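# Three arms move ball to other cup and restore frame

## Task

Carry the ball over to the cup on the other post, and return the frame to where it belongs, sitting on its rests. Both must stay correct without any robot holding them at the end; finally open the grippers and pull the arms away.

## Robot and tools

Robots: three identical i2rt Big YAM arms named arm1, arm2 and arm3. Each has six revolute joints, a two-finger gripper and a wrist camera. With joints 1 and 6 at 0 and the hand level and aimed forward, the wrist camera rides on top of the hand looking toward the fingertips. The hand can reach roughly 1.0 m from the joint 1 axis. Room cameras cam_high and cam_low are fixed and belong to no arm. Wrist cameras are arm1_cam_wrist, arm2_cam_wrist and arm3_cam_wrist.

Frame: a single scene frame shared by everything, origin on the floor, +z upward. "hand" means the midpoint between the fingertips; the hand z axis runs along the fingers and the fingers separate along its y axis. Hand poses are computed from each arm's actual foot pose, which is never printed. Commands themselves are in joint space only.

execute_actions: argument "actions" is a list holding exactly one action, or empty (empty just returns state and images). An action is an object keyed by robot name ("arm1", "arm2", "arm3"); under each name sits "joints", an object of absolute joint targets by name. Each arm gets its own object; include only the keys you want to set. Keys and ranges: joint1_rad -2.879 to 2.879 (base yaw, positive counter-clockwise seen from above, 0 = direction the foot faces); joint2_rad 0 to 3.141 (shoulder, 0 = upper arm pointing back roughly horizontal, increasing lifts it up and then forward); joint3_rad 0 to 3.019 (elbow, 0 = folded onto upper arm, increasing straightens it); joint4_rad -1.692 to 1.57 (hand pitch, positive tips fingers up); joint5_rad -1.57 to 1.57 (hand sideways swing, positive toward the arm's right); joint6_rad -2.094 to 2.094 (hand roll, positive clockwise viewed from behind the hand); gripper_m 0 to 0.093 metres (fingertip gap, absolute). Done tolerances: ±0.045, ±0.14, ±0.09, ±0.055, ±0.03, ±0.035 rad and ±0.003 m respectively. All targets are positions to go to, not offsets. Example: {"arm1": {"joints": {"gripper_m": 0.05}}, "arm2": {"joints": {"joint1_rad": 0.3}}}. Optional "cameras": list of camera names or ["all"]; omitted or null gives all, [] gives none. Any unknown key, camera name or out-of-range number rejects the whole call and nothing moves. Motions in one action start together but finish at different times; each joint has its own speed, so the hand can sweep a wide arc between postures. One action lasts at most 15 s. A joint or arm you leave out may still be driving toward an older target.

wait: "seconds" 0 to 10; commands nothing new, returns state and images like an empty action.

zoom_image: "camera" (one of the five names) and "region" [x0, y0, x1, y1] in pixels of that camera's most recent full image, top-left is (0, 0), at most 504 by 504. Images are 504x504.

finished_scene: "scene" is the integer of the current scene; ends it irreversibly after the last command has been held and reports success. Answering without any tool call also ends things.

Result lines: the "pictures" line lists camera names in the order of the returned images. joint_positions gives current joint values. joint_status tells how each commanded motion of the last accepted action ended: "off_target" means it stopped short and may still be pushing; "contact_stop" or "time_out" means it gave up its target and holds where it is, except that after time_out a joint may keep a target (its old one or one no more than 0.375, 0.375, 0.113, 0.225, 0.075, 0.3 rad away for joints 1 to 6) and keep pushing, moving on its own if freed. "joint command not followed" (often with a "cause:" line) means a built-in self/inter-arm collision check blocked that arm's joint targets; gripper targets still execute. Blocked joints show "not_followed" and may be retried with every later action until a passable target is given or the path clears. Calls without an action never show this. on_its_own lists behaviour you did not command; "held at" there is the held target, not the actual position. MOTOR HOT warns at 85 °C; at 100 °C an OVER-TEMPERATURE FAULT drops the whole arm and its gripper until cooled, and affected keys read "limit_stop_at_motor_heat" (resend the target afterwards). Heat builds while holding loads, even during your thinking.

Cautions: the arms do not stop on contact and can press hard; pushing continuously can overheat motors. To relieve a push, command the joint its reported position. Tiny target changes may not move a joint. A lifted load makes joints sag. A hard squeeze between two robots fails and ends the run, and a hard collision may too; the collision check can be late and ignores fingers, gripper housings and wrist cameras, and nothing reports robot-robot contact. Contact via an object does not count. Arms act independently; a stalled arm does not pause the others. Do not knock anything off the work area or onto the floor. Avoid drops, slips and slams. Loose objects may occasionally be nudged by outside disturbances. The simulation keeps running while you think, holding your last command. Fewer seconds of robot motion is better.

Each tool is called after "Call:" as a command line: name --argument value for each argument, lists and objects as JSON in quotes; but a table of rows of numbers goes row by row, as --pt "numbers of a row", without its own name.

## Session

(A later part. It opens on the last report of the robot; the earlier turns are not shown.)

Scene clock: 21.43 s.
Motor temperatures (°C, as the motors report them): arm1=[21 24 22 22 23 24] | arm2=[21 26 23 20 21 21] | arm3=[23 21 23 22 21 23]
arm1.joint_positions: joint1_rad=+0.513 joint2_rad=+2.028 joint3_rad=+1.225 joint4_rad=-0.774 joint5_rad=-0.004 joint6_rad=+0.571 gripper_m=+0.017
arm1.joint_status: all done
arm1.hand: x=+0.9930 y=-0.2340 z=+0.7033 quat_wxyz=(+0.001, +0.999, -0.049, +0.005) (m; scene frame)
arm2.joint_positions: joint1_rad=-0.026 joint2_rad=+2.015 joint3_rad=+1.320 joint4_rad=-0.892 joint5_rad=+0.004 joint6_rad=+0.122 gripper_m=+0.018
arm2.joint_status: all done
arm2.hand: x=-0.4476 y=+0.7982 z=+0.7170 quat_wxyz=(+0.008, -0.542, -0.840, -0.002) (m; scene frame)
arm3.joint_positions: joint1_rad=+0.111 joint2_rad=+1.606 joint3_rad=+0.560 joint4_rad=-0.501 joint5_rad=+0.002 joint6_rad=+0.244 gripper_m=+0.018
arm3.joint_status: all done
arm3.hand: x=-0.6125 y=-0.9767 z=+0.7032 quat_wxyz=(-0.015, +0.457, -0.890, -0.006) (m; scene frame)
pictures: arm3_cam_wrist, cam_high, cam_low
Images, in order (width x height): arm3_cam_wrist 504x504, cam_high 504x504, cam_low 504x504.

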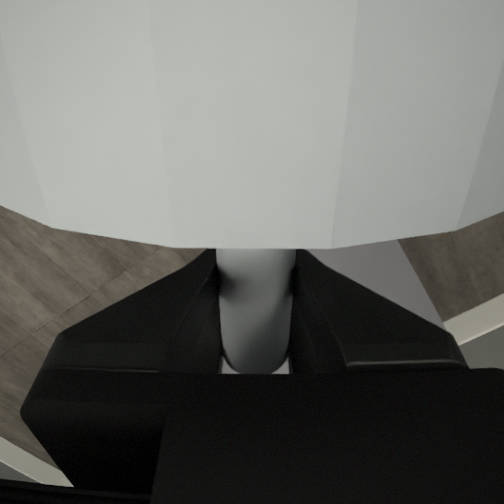

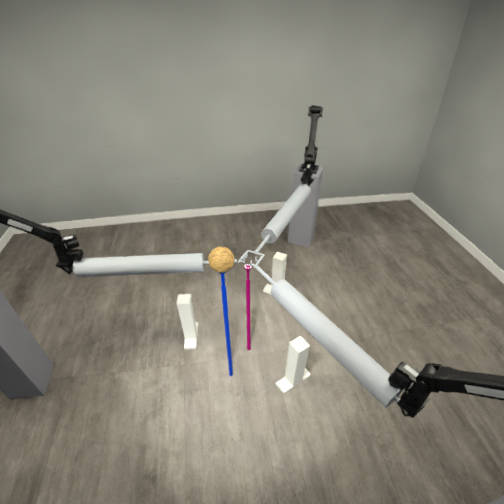

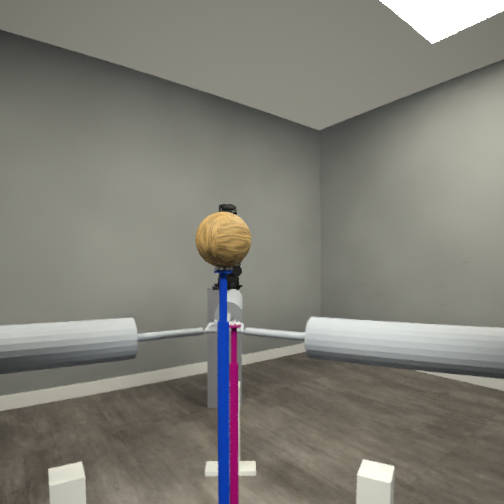

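Call:
execute_actions --actions '[{"arm1":{"joints":{"joint1_rad":0.515,"joint2_rad":1.83,"joint3_rad":1.315,"joint4_rad":-1.02}},"arm2":{"joints":{"joint1_rad":-0.035,"joint2_rad":1.857,"joint3_rad":1.432,"joint4_rad":-1.12}},"arm3":{"joints":{"joint1_rad":0.108,"joint2_rad":1.29,"joint3_rad":0.675,"joint4_rad":-0.95}}}]' --cameras '["cam_high","cam_low"]'

Call:
zoom_image --camera "cam_low" --region '[175, 255, 275, 355]'

Scene clock: 23.00 s.
Motor temperatures (°C, as the motors report them): arm1=[21 24 23 22 23 24] | arm2=[21 26 23 20 21 21] | arm3=[23 21 23 22 21 23]
arm1.joint_positions: joint1_rad=+0.512 joint2_rad=+1.847 joint3_rad=+1.282 joint4_rad=-0.998 joint5_rad=-0.001 joint6_rad=+0.571 gripper_m=+0.017
arm1.joint_status: all done
arm1.hand: x=+0.9914 y=-0.2338 z=+0.8095 quat_wxyz=(+0.003, +0.999, -0.049, -0.002) (m; scene frame)
arm2.joint_positions: joint1_rad=-0.034 joint2_rad=+1.865 joint3_rad=+1.387 joint4_rad=-1.105 joint5_rad=+0.005 joint6_rad=+0.118 gripper_m=+0.018
arm2.joint_status: all done
arm2.hand: x=-0.4525 y=+0.7982 z=+0.8159 quat_wxyz=(+0.007, -0.543, -0.839, -0.001) (m; scene frame)
arm3.joint_positions: joint1_rad=+0.111 joint2_rad=+1.299 joint3_rad=+0.657 joint4_rad=-0.900 joint5_rad=+0.005 joint6_rad=+0.244 gripper_m=+0.018
arm3.joint_status: all done
arm3.hand: x=-0.6138 y=-0.9790 z=+0.8118 quat_wxyz=(-0.018, +0.457, -0.889, -0.007) (m; scene frame)
pictures: cam_high, cam_low
Images, in order (width x height): cam_high 504x504, cam_low 504x504.

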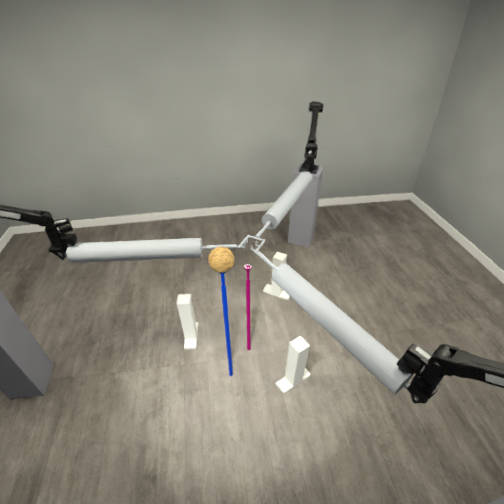

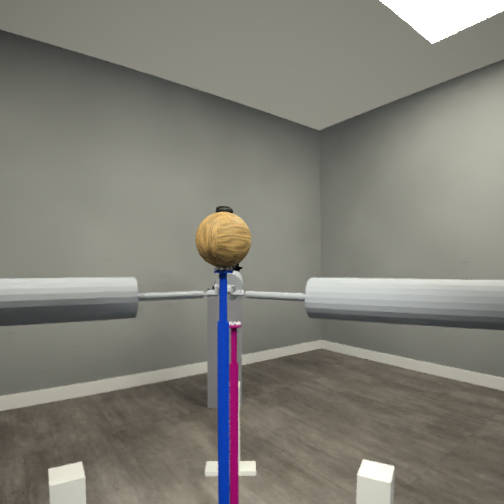

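Region (175, 255, 275, 355) of cam_low's 504x504 image, scaled by 5.040, with more detail than that image has.

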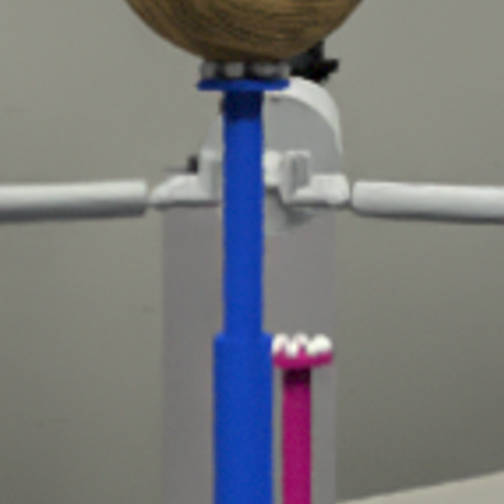

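Call:
execute_actions --actions '[{"arm1":{"joints":{"joint1_rad":0.364,"joint2_rad":1.61,"joint3_rad":1.017,"joint4_rad":-0.945,"joint6_rad":0.414}},"arm2":{"joints":{"joint1_rad":0.18,"joint2_rad":1.745,"joint3_rad":1.293,"joint4_rad":-1.09,"joint6_rad":0.345}},"arm3":{"joints":{"joint1_rad":0.056,"joint2_rad":1.582,"joint3_rad":1.012,"joint4_rad":-0.99,"joint6_rad":0.185}}}]' --cameras '["cam_low"]'

Call:
execute_actions --actions '[{"arm1":{"joints":{"joint1_rad":0.147,"joint2_rad":1.405,"joint3_rad":0.779,"joint4_rad":-0.912,"joint6_rad":0.197}},"arm2":{"joints":{"joint1_rad":0.419,"joint2_rad":1.70,"joint3_rad":1.242,"joint4_rad":-1.075,"joint6_rad":0.584}},"arm3":{"joints":{"joint1_rad":0.022,"joint2_rad":1.845,"joint3_rad":1.385,"joint4_rad":-1.085,"joint6_rad":0.151}}}]' --cameras '["cam_high","cam_low"]'

Call:
zoom_image --camera "cam_low" --region '[175, 255, 275, 355]'

Call:
zoom_image --camera "cam_high" --region '[180, 220, 280, 320]'

Scene clock: 24.80 s.
Motor temperatures (°C, as the motors report them): arm1=[21 24 23 22 23 24] | arm2=[21 26 24 20 21 21] | arm3=[23 21 23 22 21 23]
arm1.joint_positions: joint1_rad=+0.382 joint2_rad=+1.637 joint3_rad=+1.005 joint4_rad=-0.947 joint5_rad=-0.005 joint6_rad=+0.443 gripper_m=+0.017
arm1.joint_status: all done
arm1.hand: x=+1.0536 y=-0.1412 z=+0.8161 quat_wxyz=(+0.001, +0.999, -0.051, +0.006) (m; scene frame)
arm2.joint_positions: joint1_rad=+0.183 joint2_rad=+1.780 joint3_rad=+1.274 joint4_rad=-1.094 joint5_rad=+0.003 joint6_rad=+0.335 gripper_m=+0.018
arm2.joint_status: all done
arm2.hand: x=-0.3868 y=+0.8961 z=+0.8204 quat_wxyz=(+0.014, -0.544, -0.839, -0.002) (m; scene frame)
arm3.joint_positions: joint1_rad=+0.063 joint2_rad=+1.601 joint3_rad=+0.980 joint4_rad=-0.948 joint5_rad=+0.006 joint6_rad=+0.199 gripper_m=+0.018
arm3.joint_status: all done
arm3.hand: x=-0.5535 y=-0.8812 z=+0.8126 quat_wxyz=(-0.008, +0.455, -0.890, +0.002) (m; scene frame)
pictures: cam_low
Images, in order (width x height): cam_low 504x504.

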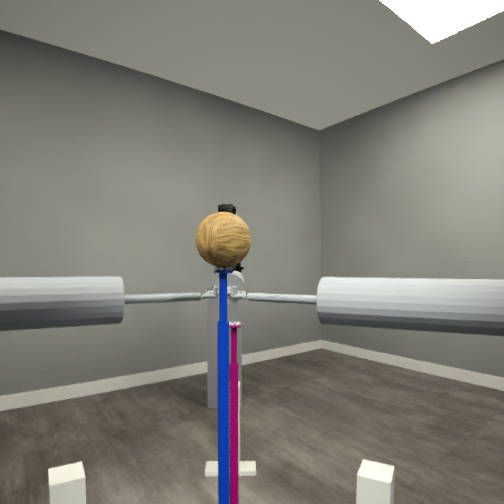

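Scene clock: 25.93 s.
Motor temperatures (°C, as the motors report them): arm1=[21 24 23 22 23 24] | arm2=[21 26 24 20 21 21] | arm3=[23 21 24 22 21 23]
arm1.joint_positions: joint1_rad=+0.155 joint2_rad=+1.433 joint3_rad=+0.760 joint4_rad=-0.910 joint5_rad=-0.001 joint6_rad=+0.216 gripper_m=+0.017
arm1.joint_status: all done
arm1.hand: x=+1.1195 y=-0.0378 z=+0.8146 quat_wxyz=(+0.000, +0.999, -0.050, +0.007) (m; scene frame)
arm2.joint_positions: joint1_rad=+0.419 joint2_rad=+1.739 joint3_rad=+1.223 joint4_rad=-1.084 joint5_rad=-0.001 joint6_rad=+0.567 gripper_m=+0.018
arm2.joint_status: all done
arm2.hand: x=-0.3254 y=+0.9945 z=+0.8229 quat_wxyz=(+0.014, -0.542, -0.840, -0.001) (m; scene frame)
arm3.joint_positions: joint1_rad=+0.021 joint2_rad=+1.876 joint3_rad=+1.344 joint4_rad=-1.043 joint5_rad=+0.003 joint6_rad=+0.153 gripper_m=+0.018
arm3.joint_status: all done
arm3.hand: x=-0.4858 y=-0.7849 z=+0.8064 quat_wxyz=(-0.004, +0.457, -0.889, +0.003) (m; scene frame)
pictures: cam_high, cam_low
Images, in order (width x height): cam_high 504x504, cam_low 504x504.

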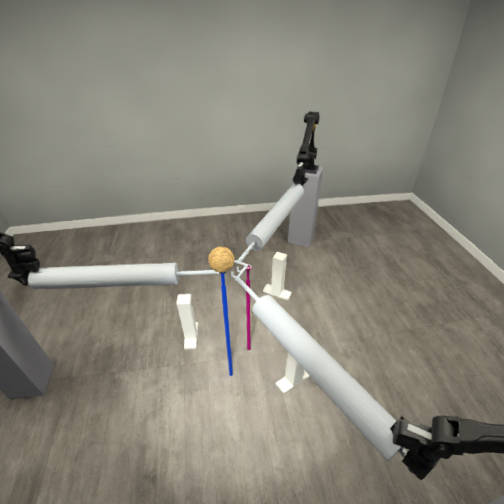

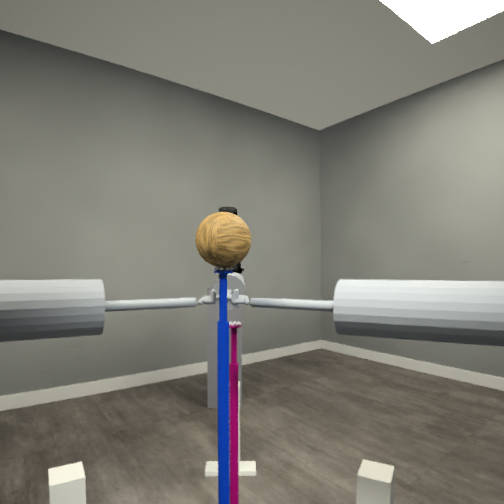

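Region (175, 255, 275, 355) of cam_low's 504x504 image, scaled by 5.040, with more detail than that image has.

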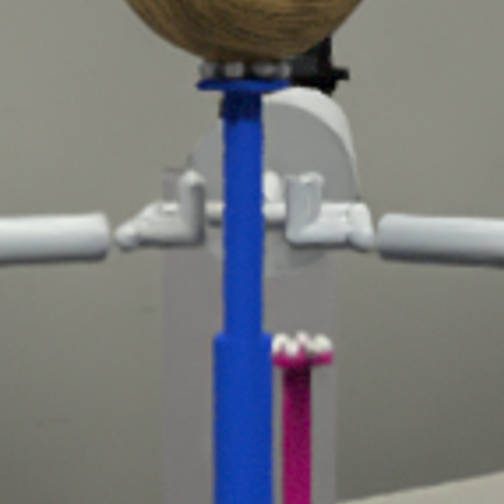

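Region (180, 220, 280, 320) of cam_high's 504x504 image, scaled by 5.040, with more detail than that image has.

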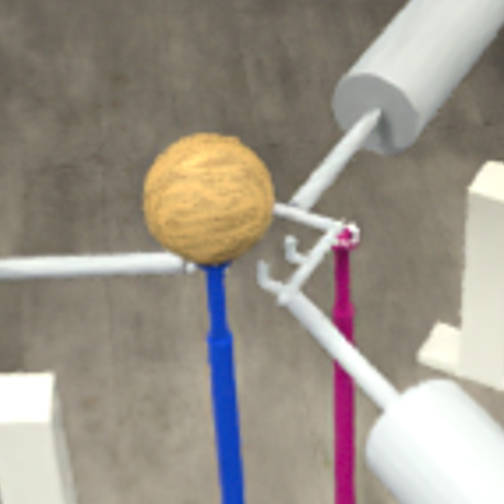

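Call:
execute_actions --actions '[{"arm1":{"joints":{"joint1_rad":-0.112,"joint2_rad":1.25,"joint3_rad":0.654,"joint4_rad":-0.935,"joint6_rad":-0.062}},"arm2":{"joints":{"joint1_rad":0.608,"joint2_rad":1.72,"joint3_rad":1.30,"joint4_rad":-1.09,"joint6_rad":0.777}},"arm3":{"joints":{"joint1_rad":0.008,"joint2_rad":2.052,"joint3_rad":1.757,"joint4_rad":-1.235,"joint6_rad":0.14}}}]' --cameras '["cam_high","cam_low"]'

Call:
zoom_image --camera "cam_low" --region '[175, 255, 275, 355]'

Call:
zoom_image --camera "cam_high" --region '[190, 245, 260, 315]'

Scene clock: 27.60 s.
Motor temperatures (°C, as the motors report them): arm1=[21 24 23 22 23 24] | arm2=[21 26 25 20 21 21] | arm3=[23 22 24 22 21 23]
arm1.joint_positions: joint1_rad=-0.102 joint2_rad=+1.281 joint3_rad=+0.638 joint4_rad=-0.929 joint5_rad=+0.002 joint6_rad=-0.042 gripper_m=+0.017
arm1.joint_status: all done
arm1.hand: x=+1.1686 y=+0.0412 z=+0.8219 quat_wxyz=(+0.000, +0.999, -0.050, +0.001) (m; scene frame)
arm2.joint_positions: joint1_rad=+0.606 joint2_rad=+1.739 joint3_rad=+1.239 joint4_rad=-1.084 joint5_rad=-0.008 joint6_rad=+0.752 gripper_m=+0.018
arm2.joint_status: all done
arm2.hand: x=-0.2773 y=+1.0718 z=+0.8280 quat_wxyz=(+0.007, -0.541, -0.841, -0.003) (m; scene frame)
arm3.joint_positions: joint1_rad=+0.005 joint2_rad=+2.082 joint3_rad=+1.702 joint4_rad=-1.202 joint5_rad=+0.002 joint6_rad=+0.139 gripper_m=+0.018
arm3.joint_status: all done
arm3.hand: x=-0.4367 y=-0.7091 z=+0.8155 quat_wxyz=(-0.001, +0.456, -0.890, +0.005) (m; scene frame)
pictures: cam_high, cam_low
Images, in order (width x height): cam_high 504x504, cam_low 504x504.

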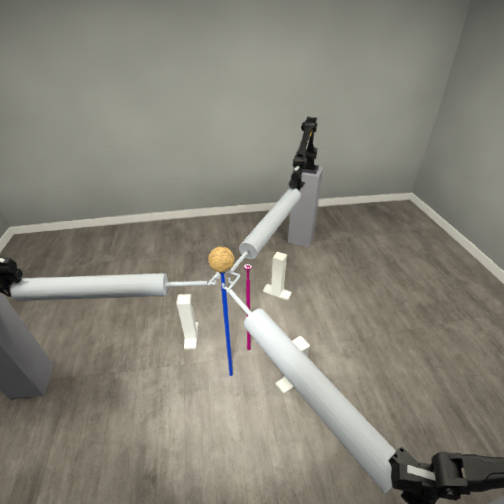

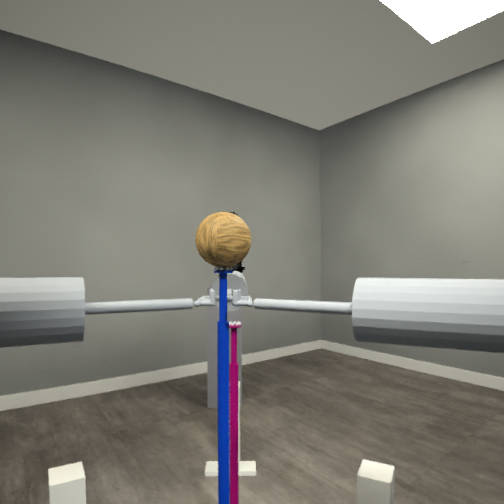

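Region (175, 255, 275, 355) of cam_low's 504x504 image, scaled by 5.040, with more detail than that image has.

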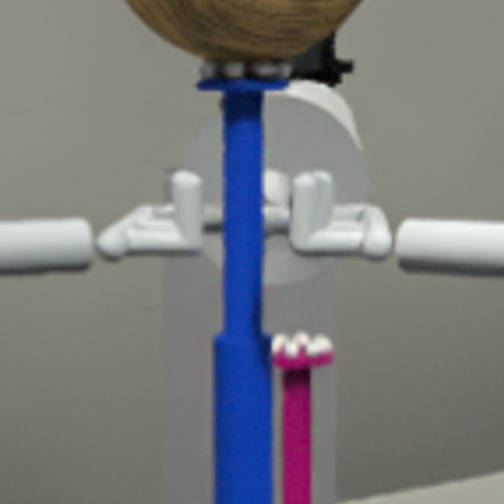

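Region (190, 245, 260, 315) of cam_high's 504x504 image, scaled by 7.200, with more detail than that image has.

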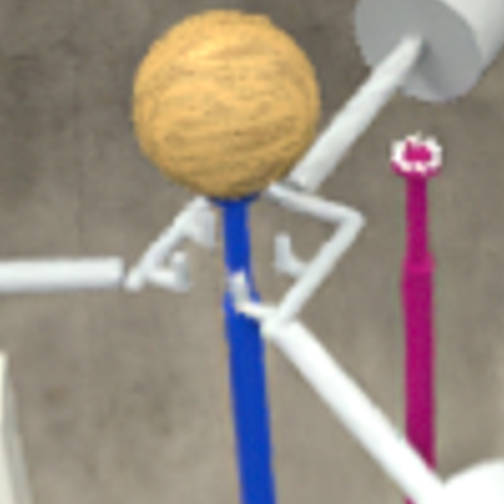

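Call:
execute_actions --actions '[{"arm1":{"joints":{"joint1_rad":-0.048,"joint2_rad":1.228,"joint3_rad":0.708,"joint4_rad":-1.0,"joint6_rad":0.017}},"arm2":{"joints":{"joint1_rad":0.571,"joint2_rad":1.678,"joint3_rad":1.312,"joint4_rad":-1.145,"joint6_rad":0.715}},"arm3":{"joints":{"joint2_rad":1.992,"joint3_rad":1.687,"joint4_rad":-1.225}}}]' --cameras '["cam_high","cam_low"]'

Call:
zoom_image --camera "cam_low" --region '[175, 255, 275, 355]'

Call:
zoom_image --camera "cam_high" --region '[190, 245, 260, 315]'

Scene clock: 29.13 s.
Motor temperatures (°C, as the motors report them): arm1=[21 24 23 22 23 24] | arm2=[21 26 25 20 21 21] | arm3=[23 22 25 22 21 23]
arm1.joint_positions: joint1_rad=-0.062 joint2_rad=+1.260 joint3_rad=+0.662 joint4_rad=-0.972 joint5_rad=+0.004 joint6_rad=-0.001 gripper_m=+0.017
arm1.joint_status: all done
arm1.hand: x=+1.1649 y=+0.0304 z=+0.8348 quat_wxyz=(-0.001, +0.999, -0.050, +0.001) (m; scene frame)
arm2.joint_positions: joint1_rad=+0.582 joint2_rad=+1.716 joint3_rad=+1.256 joint4_rad=-1.121 joint5_rad=-0.010 joint6_rad=+0.728 gripper_m=+0.018
arm2.joint_status: all done
arm2.hand: x=-0.2823 y=+1.0621 z=+0.8441 quat_wxyz=(+0.006, -0.541, -0.841, -0.004) (m; scene frame)
arm3.joint_positions: joint1_rad=+0.005 joint2_rad=+2.033 joint3_rad=+1.671 joint4_rad=-1.210 joint5_rad=+0.005 joint6_rad=+0.139 gripper_m=+0.018
arm3.joint_status: all done
arm3.hand: x=-0.4411 y=-0.7183 z=+0.8334 quat_wxyz=(-0.006, +0.456, -0.890, +0.003) (m; scene frame)
pictures: cam_high, cam_low
Images, in order (width x height): cam_high 504x504, cam_low 504x504.

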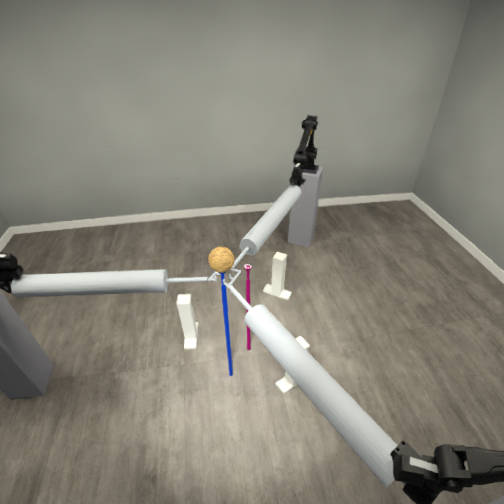

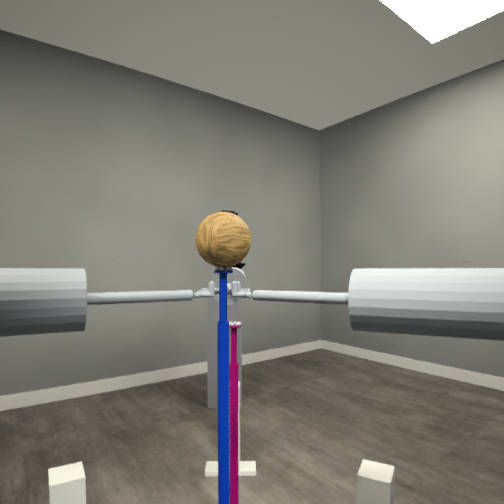

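Region (175, 255, 275, 355) of cam_low's 504x504 image, scaled by 5.040, with more detail than that image has.

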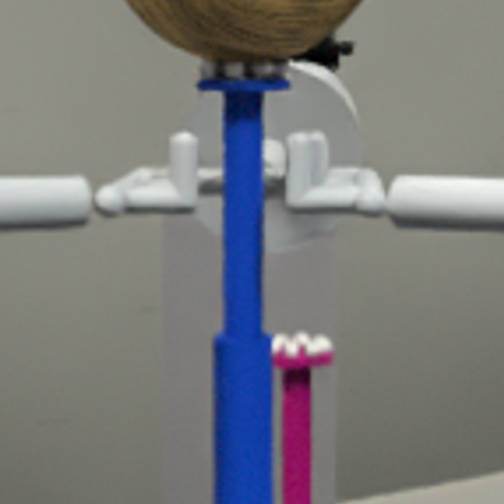

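Region (190, 245, 260, 315) of cam_high's 504x504 image, scaled by 7.200, with more detail than that image has.

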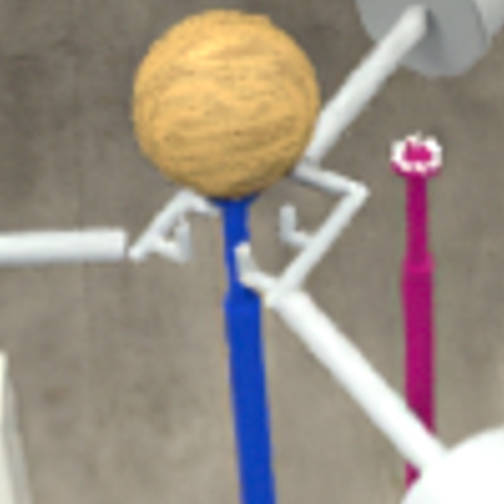

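Call:
execute_actions --actions '[{"arm1":{"joints":{"joint1_rad":-0.042,"joint2_rad":1.167,"joint3_rad":0.778,"joint4_rad":-1.13}},"arm2":{"joints":{"joint1_rad":0.566,"joint2_rad":1.64,"joint3_rad":1.371,"joint4_rad":-1.243}},"arm3":{"joints":{"joint2_rad":1.954,"joint3_rad":1.768,"joint4_rad":-1.317}}}]' --cameras '["cam_high","cam_low"]'

Call:
zoom_image --camera "cam_low" --region '[175, 205, 275, 305]'

Call:
zoom_image --camera "cam_high" --region '[190, 245, 260, 315]'

Scene clock: 30.60 s.
Motor temperatures (°C, as the motors report them): arm1=[21 24 24 22 23 24] | arm2=[21 26 26 20 21 21] | arm3=[23 22 25 22 21 23]
arm1.joint_positions: joint1_rad=-0.054 joint2_rad=+1.194 joint3_rad=+0.727 joint4_rad=-1.100 joint5_rad=+0.004 joint6_rad=+0.005 gripper_m=+0.017
arm1.joint_status: all done
arm1.hand: x=+1.1635 y=+0.0283 z=+0.8738 quat_wxyz=(-0.001, +0.999, -0.050, -0.001) (m; scene frame)
arm2.joint_positions: joint1_rad=+0.576 joint2_rad=+1.669 joint3_rad=+1.310 joint4_rad=-1.223 joint5_rad=-0.010 joint6_rad=+0.722 gripper_m=+0.018
arm2.joint_status: all done
arm2.hand: x=-0.2852 y=+1.0596 z=+0.8851 quat_wxyz=(+0.006, -0.541, -0.841, -0.004) (m; scene frame)
arm3.joint_positions: joint1_rad=+0.005 joint2_rad=+1.993 joint3_rad=+1.711 joint4_rad=-1.294 joint5_rad=+0.005 joint6_rad=+0.139 gripper_m=+0.018
arm3.joint_status: all done
arm3.hand: x=-0.4430 y=-0.7216 z=+0.8718 quat_wxyz=(-0.005, +0.456, -0.890, +0.004) (m; scene frame)
pictures: cam_high, cam_low
Images, in order (width x height): cam_high 504x504, cam_low 504x504.

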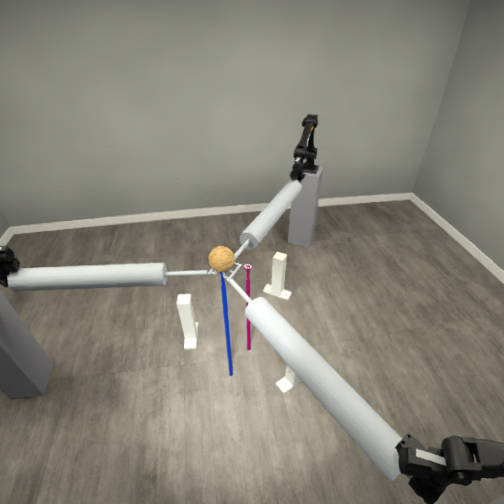

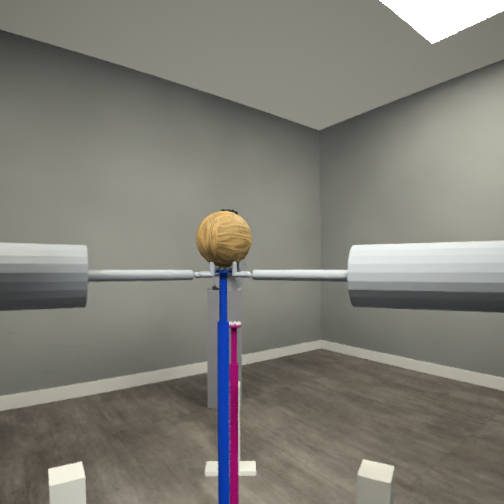

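Region (175, 205, 275, 305) of cam_low's 504x504 image, scaled by 5.040, with more detail than that image has.

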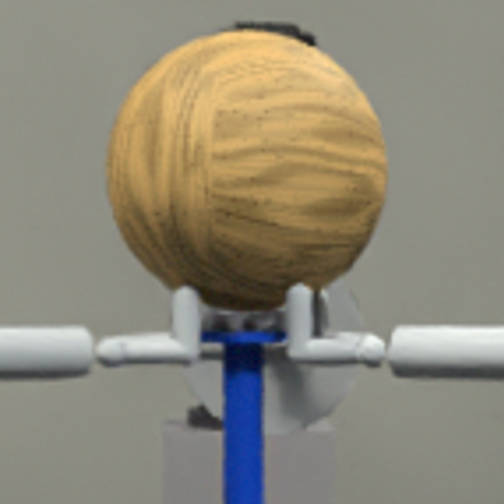

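Region (190, 245, 260, 315) of cam_high's 504x504 image, scaled by 7.200, with more detail than that image has.

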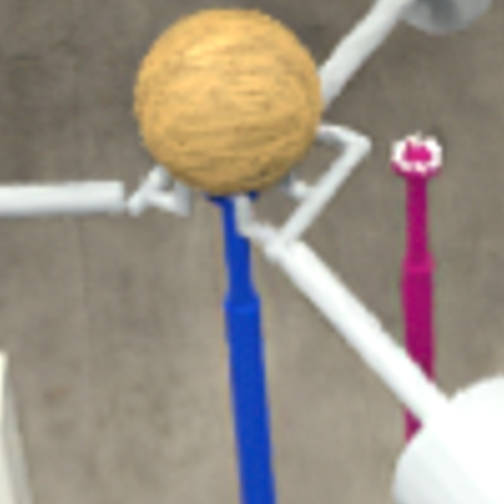

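Seated. Lift.

Call:
execute_actions --actions '[{"arm1":{"joints":{"joint2_rad":1.115,"joint3_rad":0.873,"joint4_rad":-1.275}},"arm2":{"joints":{"joint2_rad":1.607,"joint3_rad":1.458,"joint4_rad":-1.355}},"arm3":{"joints":{"joint2_rad":1.924,"joint3_rad":1.852,"joint4_rad":-1.42}}}]' --cameras '["cam_high","cam_low"]'

Scene clock: 31.60 s.
Motor temperatures (°C, as the motors report them): arm1=[21 24 24 22 23 24] | arm2=[21 27 26 20 21 21] | arm3=[23 23 26 22 21 23]
arm1.joint_positions: joint1_rad=-0.053 joint2_rad=+1.143 joint3_rad=+0.812 joint4_rad=-1.244 joint5_rad=+0.003 joint6_rad=+0.006 gripper_m=+0.017
arm1.joint_status: all done
arm1.hand: x=+1.1642 y=+0.0280 z=+0.9172 quat_wxyz=(-0.001, +0.999, -0.050, +0.003) (m; scene frame)
arm2.joint_positions: joint1_rad=+0.574 joint2_rad=+1.640 joint3_rad=+1.387 joint4_rad=-1.337 joint5_rad=-0.012 joint6_rad=+0.721 gripper_m=+0.018
arm2.joint_status: all done
arm2.hand: x=-0.2860 y=+1.0597 z=+0.9264 quat_wxyz=(+0.010, -0.541, -0.841, -0.005) (m; scene frame)
arm3.joint_positions: joint1_rad=+0.005 joint2_rad=+1.969 joint3_rad=+1.787 joint4_rad=-1.398 joint5_rad=+0.007 joint6_rad=+0.139 gripper_m=+0.018
arm3.joint_status: all done
arm3.hand: x=-0.4432 y=-0.7221 z=+0.9135 quat_wxyz=(-0.003, +0.456, -0.890, +0.006) (m; scene frame)
pictures: cam_high, cam_low
Images, in order (width x height): cam_high 504x504, cam_low 504x504.

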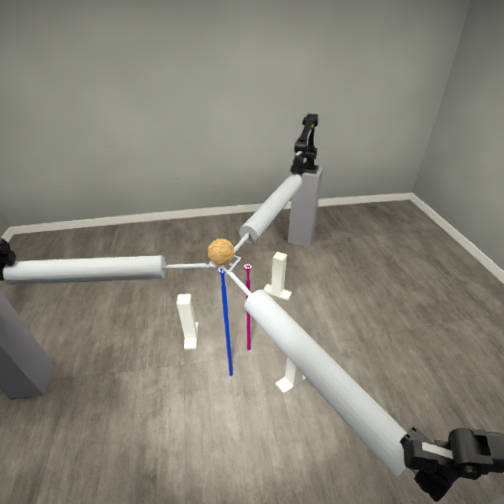

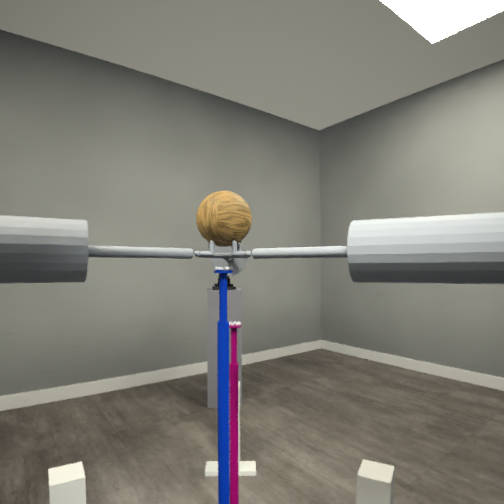

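Call:
execute_actions --actions '[{"arm1":{"joints":{"joint1_rad":0.172,"joint2_rad":1.272,"joint3_rad":0.99,"joint4_rad":-1.215,"joint6_rad":0.24}},"arm2":{"joints":{"joint1_rad":0.40,"joint2_rad":1.587,"joint3_rad":1.40,"joint4_rad":-1.33,"joint6_rad":0.54}},"arm3":{"joints":{"joint1_rad":0.03,"joint2_rad":1.715,"joint3_rad":1.503,"joint4_rad":-1.29,"joint6_rad":0.168}}}]' --cameras '["cam_high","cam_low"]'

Scene clock: 33.17 s.
Motor temperatures (°C, as the motors report them): arm1=[21 23 25 22 23 24] | arm2=[21 27 27 20 21 21] | arm3=[23 23 26 22 21 23]
arm1.joint_positions: joint1_rad=+0.173 joint2_rad=+1.284 joint3_rad=+0.921 joint4_rad=-1.213 joint5_rad=-0.004 joint6_rad=+0.233 gripper_m=+0.017
arm1.joint_status: all done
arm1.hand: x=+1.1170 y=-0.0444 z=+0.9154 quat_wxyz=(+0.002, +0.999, -0.050, +0.004) (m; scene frame)
arm2.joint_positions: joint1_rad=+0.405 joint2_rad=+1.632 joint3_rad=+1.375 joint4_rad=-1.338 joint5_rad=-0.007 joint6_rad=+0.552 gripper_m=+0.018
arm2.joint_status: all done
arm2.hand: x=-0.3296 y=+0.9902 z=+0.9258 quat_wxyz=(+0.012, -0.542, -0.840, -0.004) (m; scene frame)
arm3.joint_positions: joint1_rad=+0.023 joint2_rad=+1.750 joint3_rad=+1.476 joint4_rad=-1.301 joint5_rad=+0.005 joint6_rad=+0.159 gripper_m=+0.018
arm3.joint_status: all done
arm3.hand: x=-0.4902 y=-0.7898 z=+0.9167 quat_wxyz=(-0.005, +0.455, -0.890, +0.004) (m; scene frame)
pictures: cam_high, cam_low
Images, in order (width x height): cam_high 504x504, cam_low 504x504.

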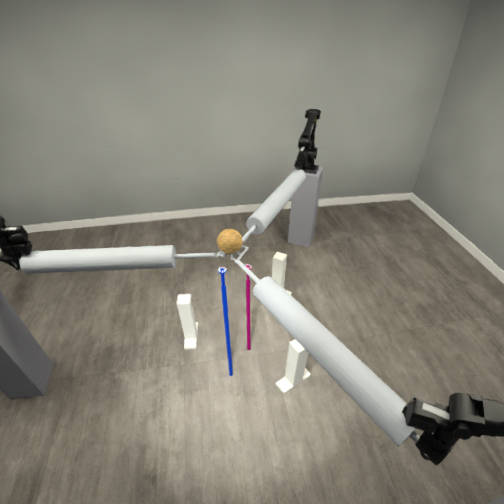

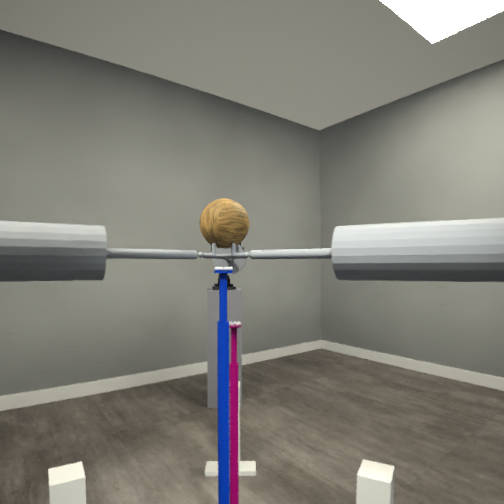

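Call:
execute_actions --actions '[{"arm1":{"joints":{"joint1_rad":0.29,"joint2_rad":1.492,"joint3_rad":1.045,"joint4_rad":-1.04,"joint6_rad":0.358}},"arm2":{"joints":{"joint1_rad":0.244,"joint2_rad":1.66,"joint3_rad":1.282,"joint4_rad":-1.165,"joint6_rad":0.388}},"arm3":{"joints":{"joint1_rad":0.075,"joint2_rad":1.597,"joint3_rad":1.178,"joint4_rad":-1.087,"joint6_rad":0.214}}}]' --cameras '[]'

Call:
execute_actions --actions '[{"arm1":{"joints":{"joint1_rad":0.369,"joint2_rad":1.73,"joint3_rad":1.147,"joint4_rad":-0.905,"joint6_rad":0.435}},"arm2":{"joints":{"joint1_rad":0.097,"joint2_rad":1.737,"joint3_rad":1.202,"joint4_rad":-1.004,"joint6_rad":0.243}},"arm3":{"joints":{"joint1_rad":0.144,"joint2_rad":1.546,"joint3_rad":0.908,"joint4_rad":-0.872,"joint6_rad":0.283}}}]' --cameras '["cam_high","cam_low"]'

Call:
zoom_image --camera "cam_low" --region '[185, 245, 285, 345]'

Call:
zoom_image --camera "cam_high" --region '[210, 220, 280, 290]'

Scene clock: 34.73 s.
Motor temperatures (°C, as the motors report them): arm1=[21 23 25 22 23 24] | arm2=[21 27 27 20 21 21] | arm3=[23 23 27 22 21 23]
arm1.joint_positions: joint1_rad=+0.290 joint2_rad=+1.526 joint3_rad=+0.978 joint4_rad=-1.032 joint5_rad=-0.004 joint6_rad=+0.349 gripper_m=+0.017
arm1.joint_status: all done
arm1.hand: x=+1.0660 y=-0.0983 z=+0.8508 quat_wxyz=(+0.001, +0.999, -0.049, +0.006) (m; scene frame)
arm2.joint_positions: joint1_rad=+0.245 joint2_rad=+1.688 joint3_rad=+1.264 joint4_rad=-1.184 joint5_rad=-0.003 joint6_rad=+0.392 gripper_m=+0.018
arm2.joint_status: all done
arm2.hand: x=-0.3801 y=+0.9329 z=+0.8603 quat_wxyz=(+0.018, -0.542, -0.840, -0.005) (m; scene frame)
arm3.joint_positions: joint1_rad=+0.065 joint2_rad=+1.640 joint3_rad=+1.156 joint4_rad=-1.096 joint5_rad=+0.005 joint6_rad=+0.201 gripper_m=+0.018
arm3.joint_status: all done
arm3.hand: x=-0.5386 y=-0.8453 z=+0.8539 quat_wxyz=(-0.003, +0.455, -0.890, +0.006) (m; scene frame)
pictures: none
No camera images: the call's "cameras" was empty. Leave "cameras" out to get every camera's image.

Scene clock: 35.73 s.
Motor temperatures (°C, as the motors report them): arm1=[21 23 26 22 23 24] | arm2=[21 27 27 20 21 21] | arm3=[23 23 27 22 21 23]
arm1.joint_positions: joint1_rad=+0.365 joint2_rad=+1.766 joint3_rad=+1.094 joint4_rad=-0.892 joint5_rad=-0.002 joint6_rad=+0.424 gripper_m=+0.017
arm1.joint_status: all done
arm1.hand: x=+1.0119 y=-0.1477 z=+0.7887 quat_wxyz=(+0.003, +0.999, -0.049, -0.001) (m; scene frame)
arm2.joint_positions: joint1_rad=+0.092 joint2_rad=+1.768 joint3_rad=+1.188 joint4_rad=-1.020 joint5_rad=-0.002 joint6_rad=+0.239 gripper_m=+0.018
arm2.joint_status: all done
arm2.hand: x=-0.4318 y=+0.8821 z=+0.7979 quat_wxyz=(+0.013, -0.541, -0.841, -0.006) (m; scene frame)
arm3.joint_positions: joint1_rad=+0.139 joint2_rad=+1.583 joint3_rad=+0.887 joint4_rad=-0.882 joint5_rad=+0.003 joint6_rad=+0.274 gripper_m=+0.018
arm3.joint_status: all done
arm3.hand: x=-0.5918 y=-0.8937 z=+0.7910 quat_wxyz=(-0.004, +0.456, -0.890, +0.004) (m; scene frame)
pictures: cam_high, cam_low
Images, in order (width x height): cam_high 504x504, cam_low 504x504.

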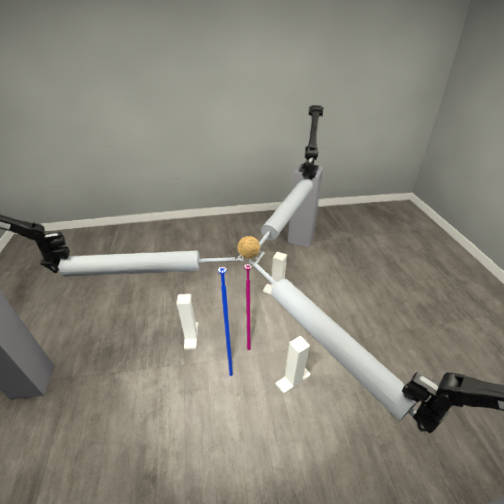

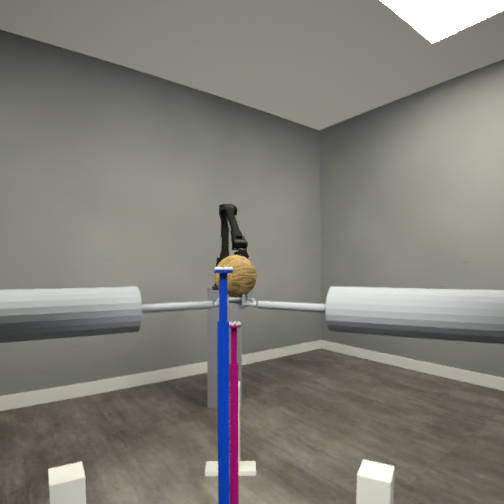

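Region (185, 245, 285, 345) of cam_low's 504x504 image, scaled by 5.040, with more detail than that image has.

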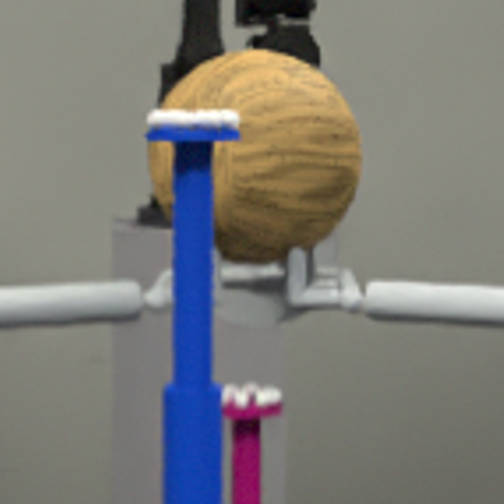

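Region (210, 220, 280, 290) of cam_high's 504x504 image, scaled by 7.200, with more detail than that image has.

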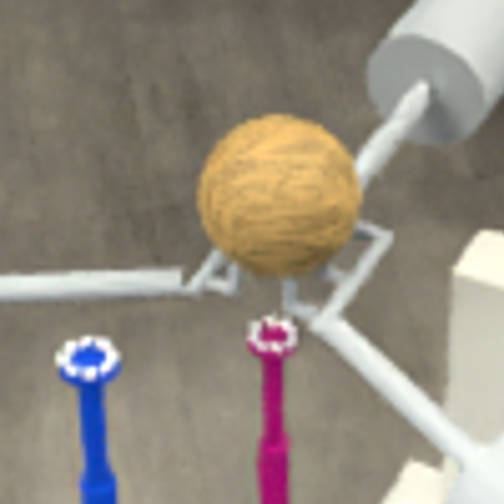

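Call:
execute_actions --actions '[{"arm1":{"joints":{"joint1_rad":0.378,"joint2_rad":1.797,"joint3_rad":1.074,"joint4_rad":-0.797}},"arm2":{"joints":{"joint1_rad":0.108,"joint2_rad":1.795,"joint3_rad":1.176,"joint4_rad":-0.915,"joint6_rad":0.26}},"arm3":{"joints":{"joint1_rad":0.118,"joint2_rad":1.64,"joint3_rad":0.872,"joint4_rad":-0.758,"joint6_rad":0.255}}}]' --cameras '["cam_high","cam_low"]'

Call:
zoom_image --camera "cam_low" --region '[185, 245, 285, 345]'

Call:
zoom_image --camera "cam_high" --region '[210, 220, 280, 290]'

Scene clock: 37.13 s.
Motor temperatures (°C, as the motors report them): arm1=[21 24 26 22 23 24] | arm2=[21 27 27 20 21 21] | arm3=[23 23 27 22 21 23]
arm1.joint_positions: joint1_rad=+0.371 joint2_rad=+1.822 joint3_rad=+1.059 joint4_rad=-0.803 joint5_rad=+0.001 joint6_rad=+0.430 gripper_m=+0.017
arm1.joint_status: all done
arm1.hand: x=+1.0156 y=-0.1487 z=+0.7545 quat_wxyz=(+0.001, +0.999, -0.049, -0.002) (m; scene frame)
arm2.joint_positions: joint1_rad=+0.099 joint2_rad=+1.827 joint3_rad=+1.165 joint4_rad=-0.933 joint5_rad=-0.002 joint6_rad=+0.244 gripper_m=+0.018
arm2.joint_status: all done
arm2.hand: x=-0.4269 y=+0.8812 z=+0.7635 quat_wxyz=(+0.011, -0.541, -0.841, -0.005) (m; scene frame)
arm3.joint_positions: joint1_rad=+0.128 joint2_rad=+1.671 joint3_rad=+0.855 joint4_rad=-0.764 joint5_rad=+0.001 joint6_rad=+0.262 gripper_m=+0.018
arm3.joint_status: all done
arm3.hand: x=-0.5876 y=-0.8943 z=+0.7496 quat_wxyz=(-0.002, +0.456, -0.890, +0.004) (m; scene frame)
pictures: cam_high, cam_low
Images, in order (width x height): cam_high 504x504, cam_low 504x504.

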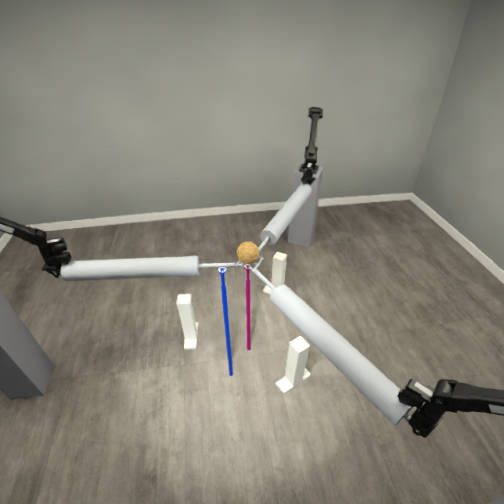

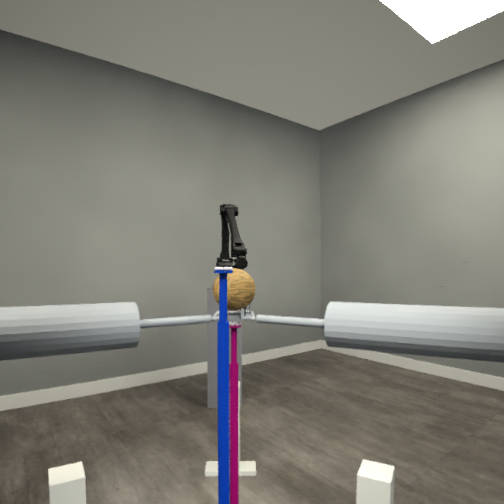

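Region (185, 245, 285, 345) of cam_low's 504x504 image, scaled by 5.040, with more detail than that image has.

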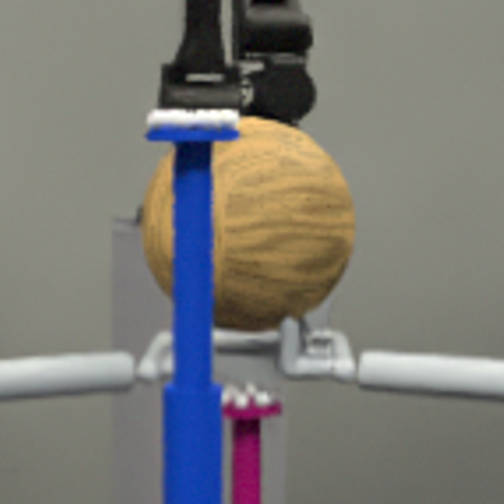

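Region (210, 220, 280, 290) of cam_high's 504x504 image, scaled by 7.200, with more detail than that image has.

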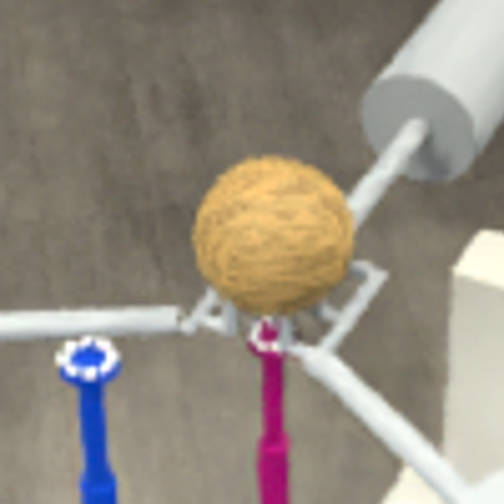

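Call:
execute_actions --actions '[{"arm1":{"joints":{"joint1_rad":0.371,"joint2_rad":1.868,"joint3_rad":1.055,"joint4_rad":-0.705}},"arm2":{"joints":{"joint1_rad":0.10,"joint2_rad":1.857,"joint3_rad":1.15,"joint4_rad":-0.826}},"arm3":{"joints":{"joint1_rad":0.126,"joint2_rad":1.717,"joint3_rad":0.847,"joint4_rad":-0.655}}}]' --cameras '["cam_high","cam_low"]'

Call:
zoom_image --camera "cam_low" --region '[185, 270, 285, 370]'

Call:
zoom_image --camera "cam_high" --region '[210, 220, 280, 290]'

Scene clock: 38.37 s.
Motor temperatures (°C, as the motors report them): arm1=[21 24 26 22 23 24] | arm2=[21 27 26 20 21 21] | arm3=[23 23 27 22 21 23]
arm1.joint_positions: joint1_rad=+0.371 joint2_rad=+1.892 joint3_rad=+1.042 joint4_rad=-0.713 joint5_rad=+0.001 joint6_rad=+0.430 gripper_m=+0.017
arm1.joint_status: all done
arm1.hand: x=+1.0152 y=-0.1489 z=+0.7192 quat_wxyz=(+0.002, +0.999, -0.049, -0.002) (m; scene frame)
arm2.joint_positions: joint1_rad=+0.099 joint2_rad=+1.888 joint3_rad=+1.141 joint4_rad=-0.846 joint5_rad=-0.002 joint6_rad=+0.244 gripper_m=+0.018
arm2.joint_status: all done
arm2.hand: x=-0.4265 y=+0.8808 z=+0.7280 quat_wxyz=(+0.010, -0.541, -0.841, -0.005) (m; scene frame)
arm3.joint_positions: joint1_rad=+0.128 joint2_rad=+1.747 joint3_rad=+0.833 joint4_rad=-0.666 joint5_rad=+0.000 joint6_rad=+0.262 gripper_m=+0.018
arm3.joint_status: all done
arm3.hand: x=-0.5876 y=-0.8945 z=+0.7166 quat_wxyz=(-0.002, +0.456, -0.890, +0.003) (m; scene frame)
pictures: cam_high, cam_low
Images, in order (width x height): cam_high 504x504, cam_low 504x504.

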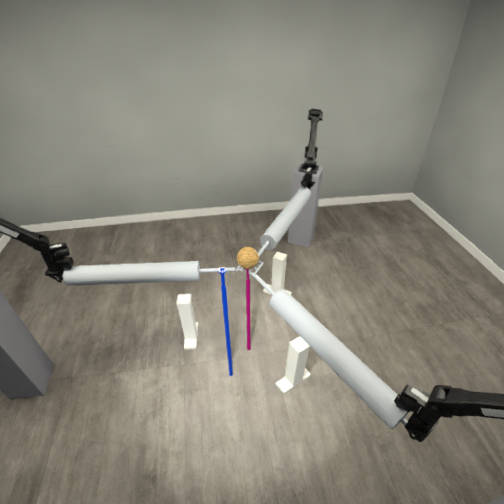

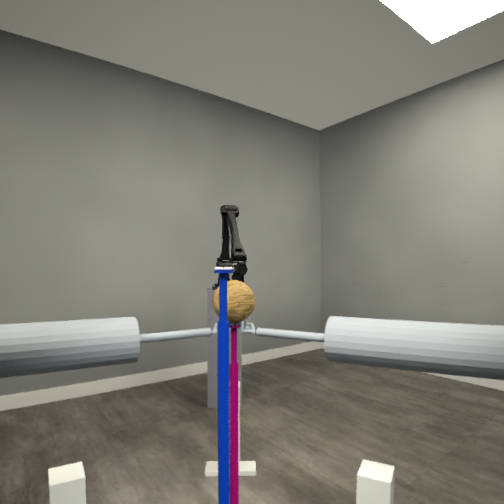

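Region (185, 270, 285, 370) of cam_low's 504x504 image, scaled by 5.040, with more detail than that image has.

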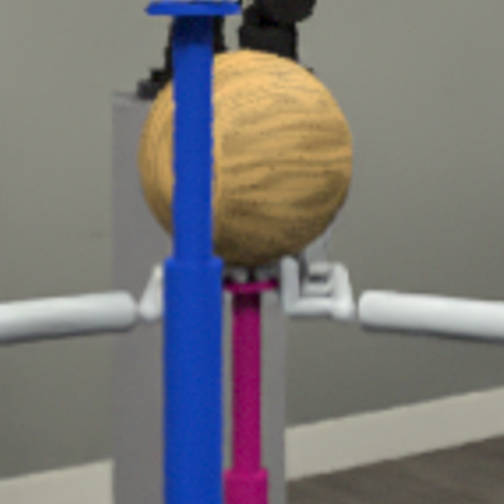

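Region (210, 220, 280, 290) of cam_high's 504x504 image, scaled by 7.200, with more detail than that image has.

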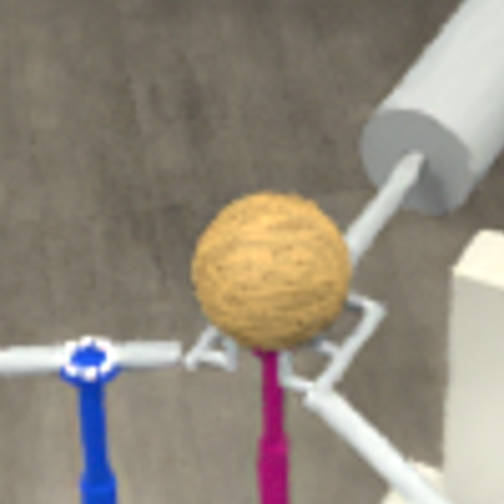

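Call:
execute_actions --actions '[{"arm1":{"joints":{"joint2_rad":1.987,"joint3_rad":1.04,"joint4_rad":-0.58}},"arm2":{"joints":{"joint2_rad":1.963,"joint3_rad":1.127,"joint4_rad":-0.704}},"arm3":{"joints":{"joint2_rad":1.855,"joint3_rad":0.828,"joint4_rad":-0.505}}}]' --cameras '["cam_high","cam_low"]'

Call:
zoom_image --camera "cam_low" --region '[185, 270, 285, 370]'

Scene clock: 39.43 s.
Motor temperatures (°C, as the motors report them): arm1=[21 24 25 22 23 24] | arm2=[21 27 26 20 21 21] | arm3=[23 23 26 22 21 23]
arm1.joint_positions: joint1_rad=+0.371 joint2_rad=+2.011 joint3_rad=+1.030 joint4_rad=-0.581 joint5_rad=+0.003 joint6_rad=+0.430 gripper_m=+0.017
arm1.joint_status: all done
arm1.hand: x=+1.0158 y=-0.1485 z=+0.6646 quat_wxyz=(+0.001, +0.999, -0.049, -0.003) (m; scene frame)
arm2.joint_positions: joint1_rad=+0.099 joint2_rad=+1.996 joint3_rad=+1.122 joint4_rad=-0.717 joint5_rad=-0.002 joint6_rad=+0.244 gripper_m=+0.018
arm2.joint_status: all done
arm2.hand: x=-0.4259 y=+0.8801 z=+0.6733 quat_wxyz=(+0.009, -0.541, -0.841, -0.004) (m; scene frame)
arm3.joint_positions: joint1_rad=+0.128 joint2_rad=+1.886 joint3_rad=+0.818 joint4_rad=-0.512 joint5_rad=+0.001 joint6_rad=+0.261 gripper_m=+0.018
arm3.joint_status: all done
arm3.hand: x=-0.5871 y=-0.8949 z=+0.6624 quat_wxyz=(-0.002, +0.456, -0.890, +0.004) (m; scene frame)
pictures: cam_high, cam_low
Images, in order (width x height): cam_high 504x504, cam_low 504x504.

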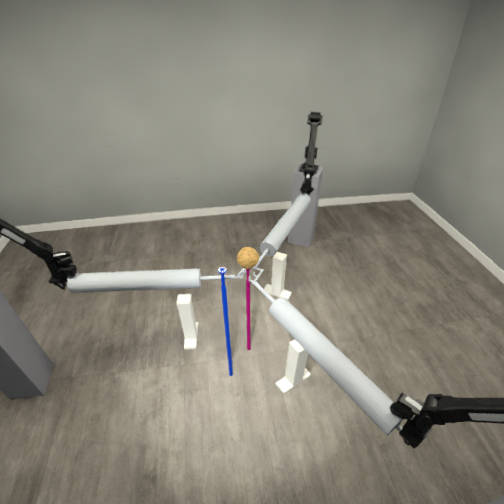

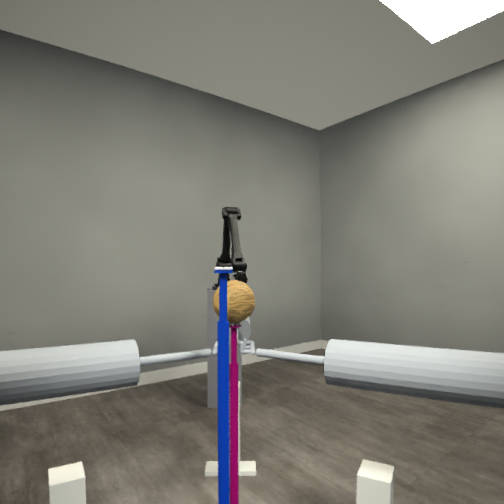

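Region (185, 270, 285, 370) of cam_low's 504x504 image, scaled by 5.040, with more detail than that image has.

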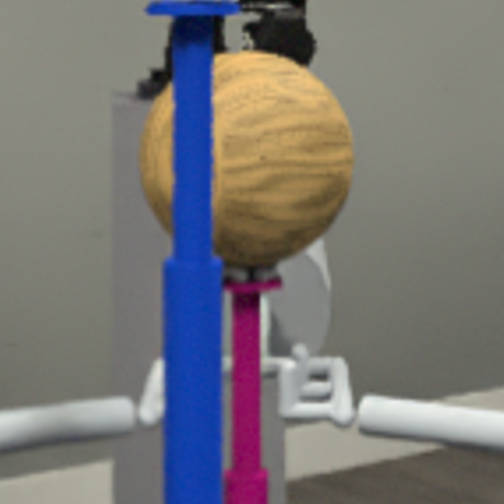

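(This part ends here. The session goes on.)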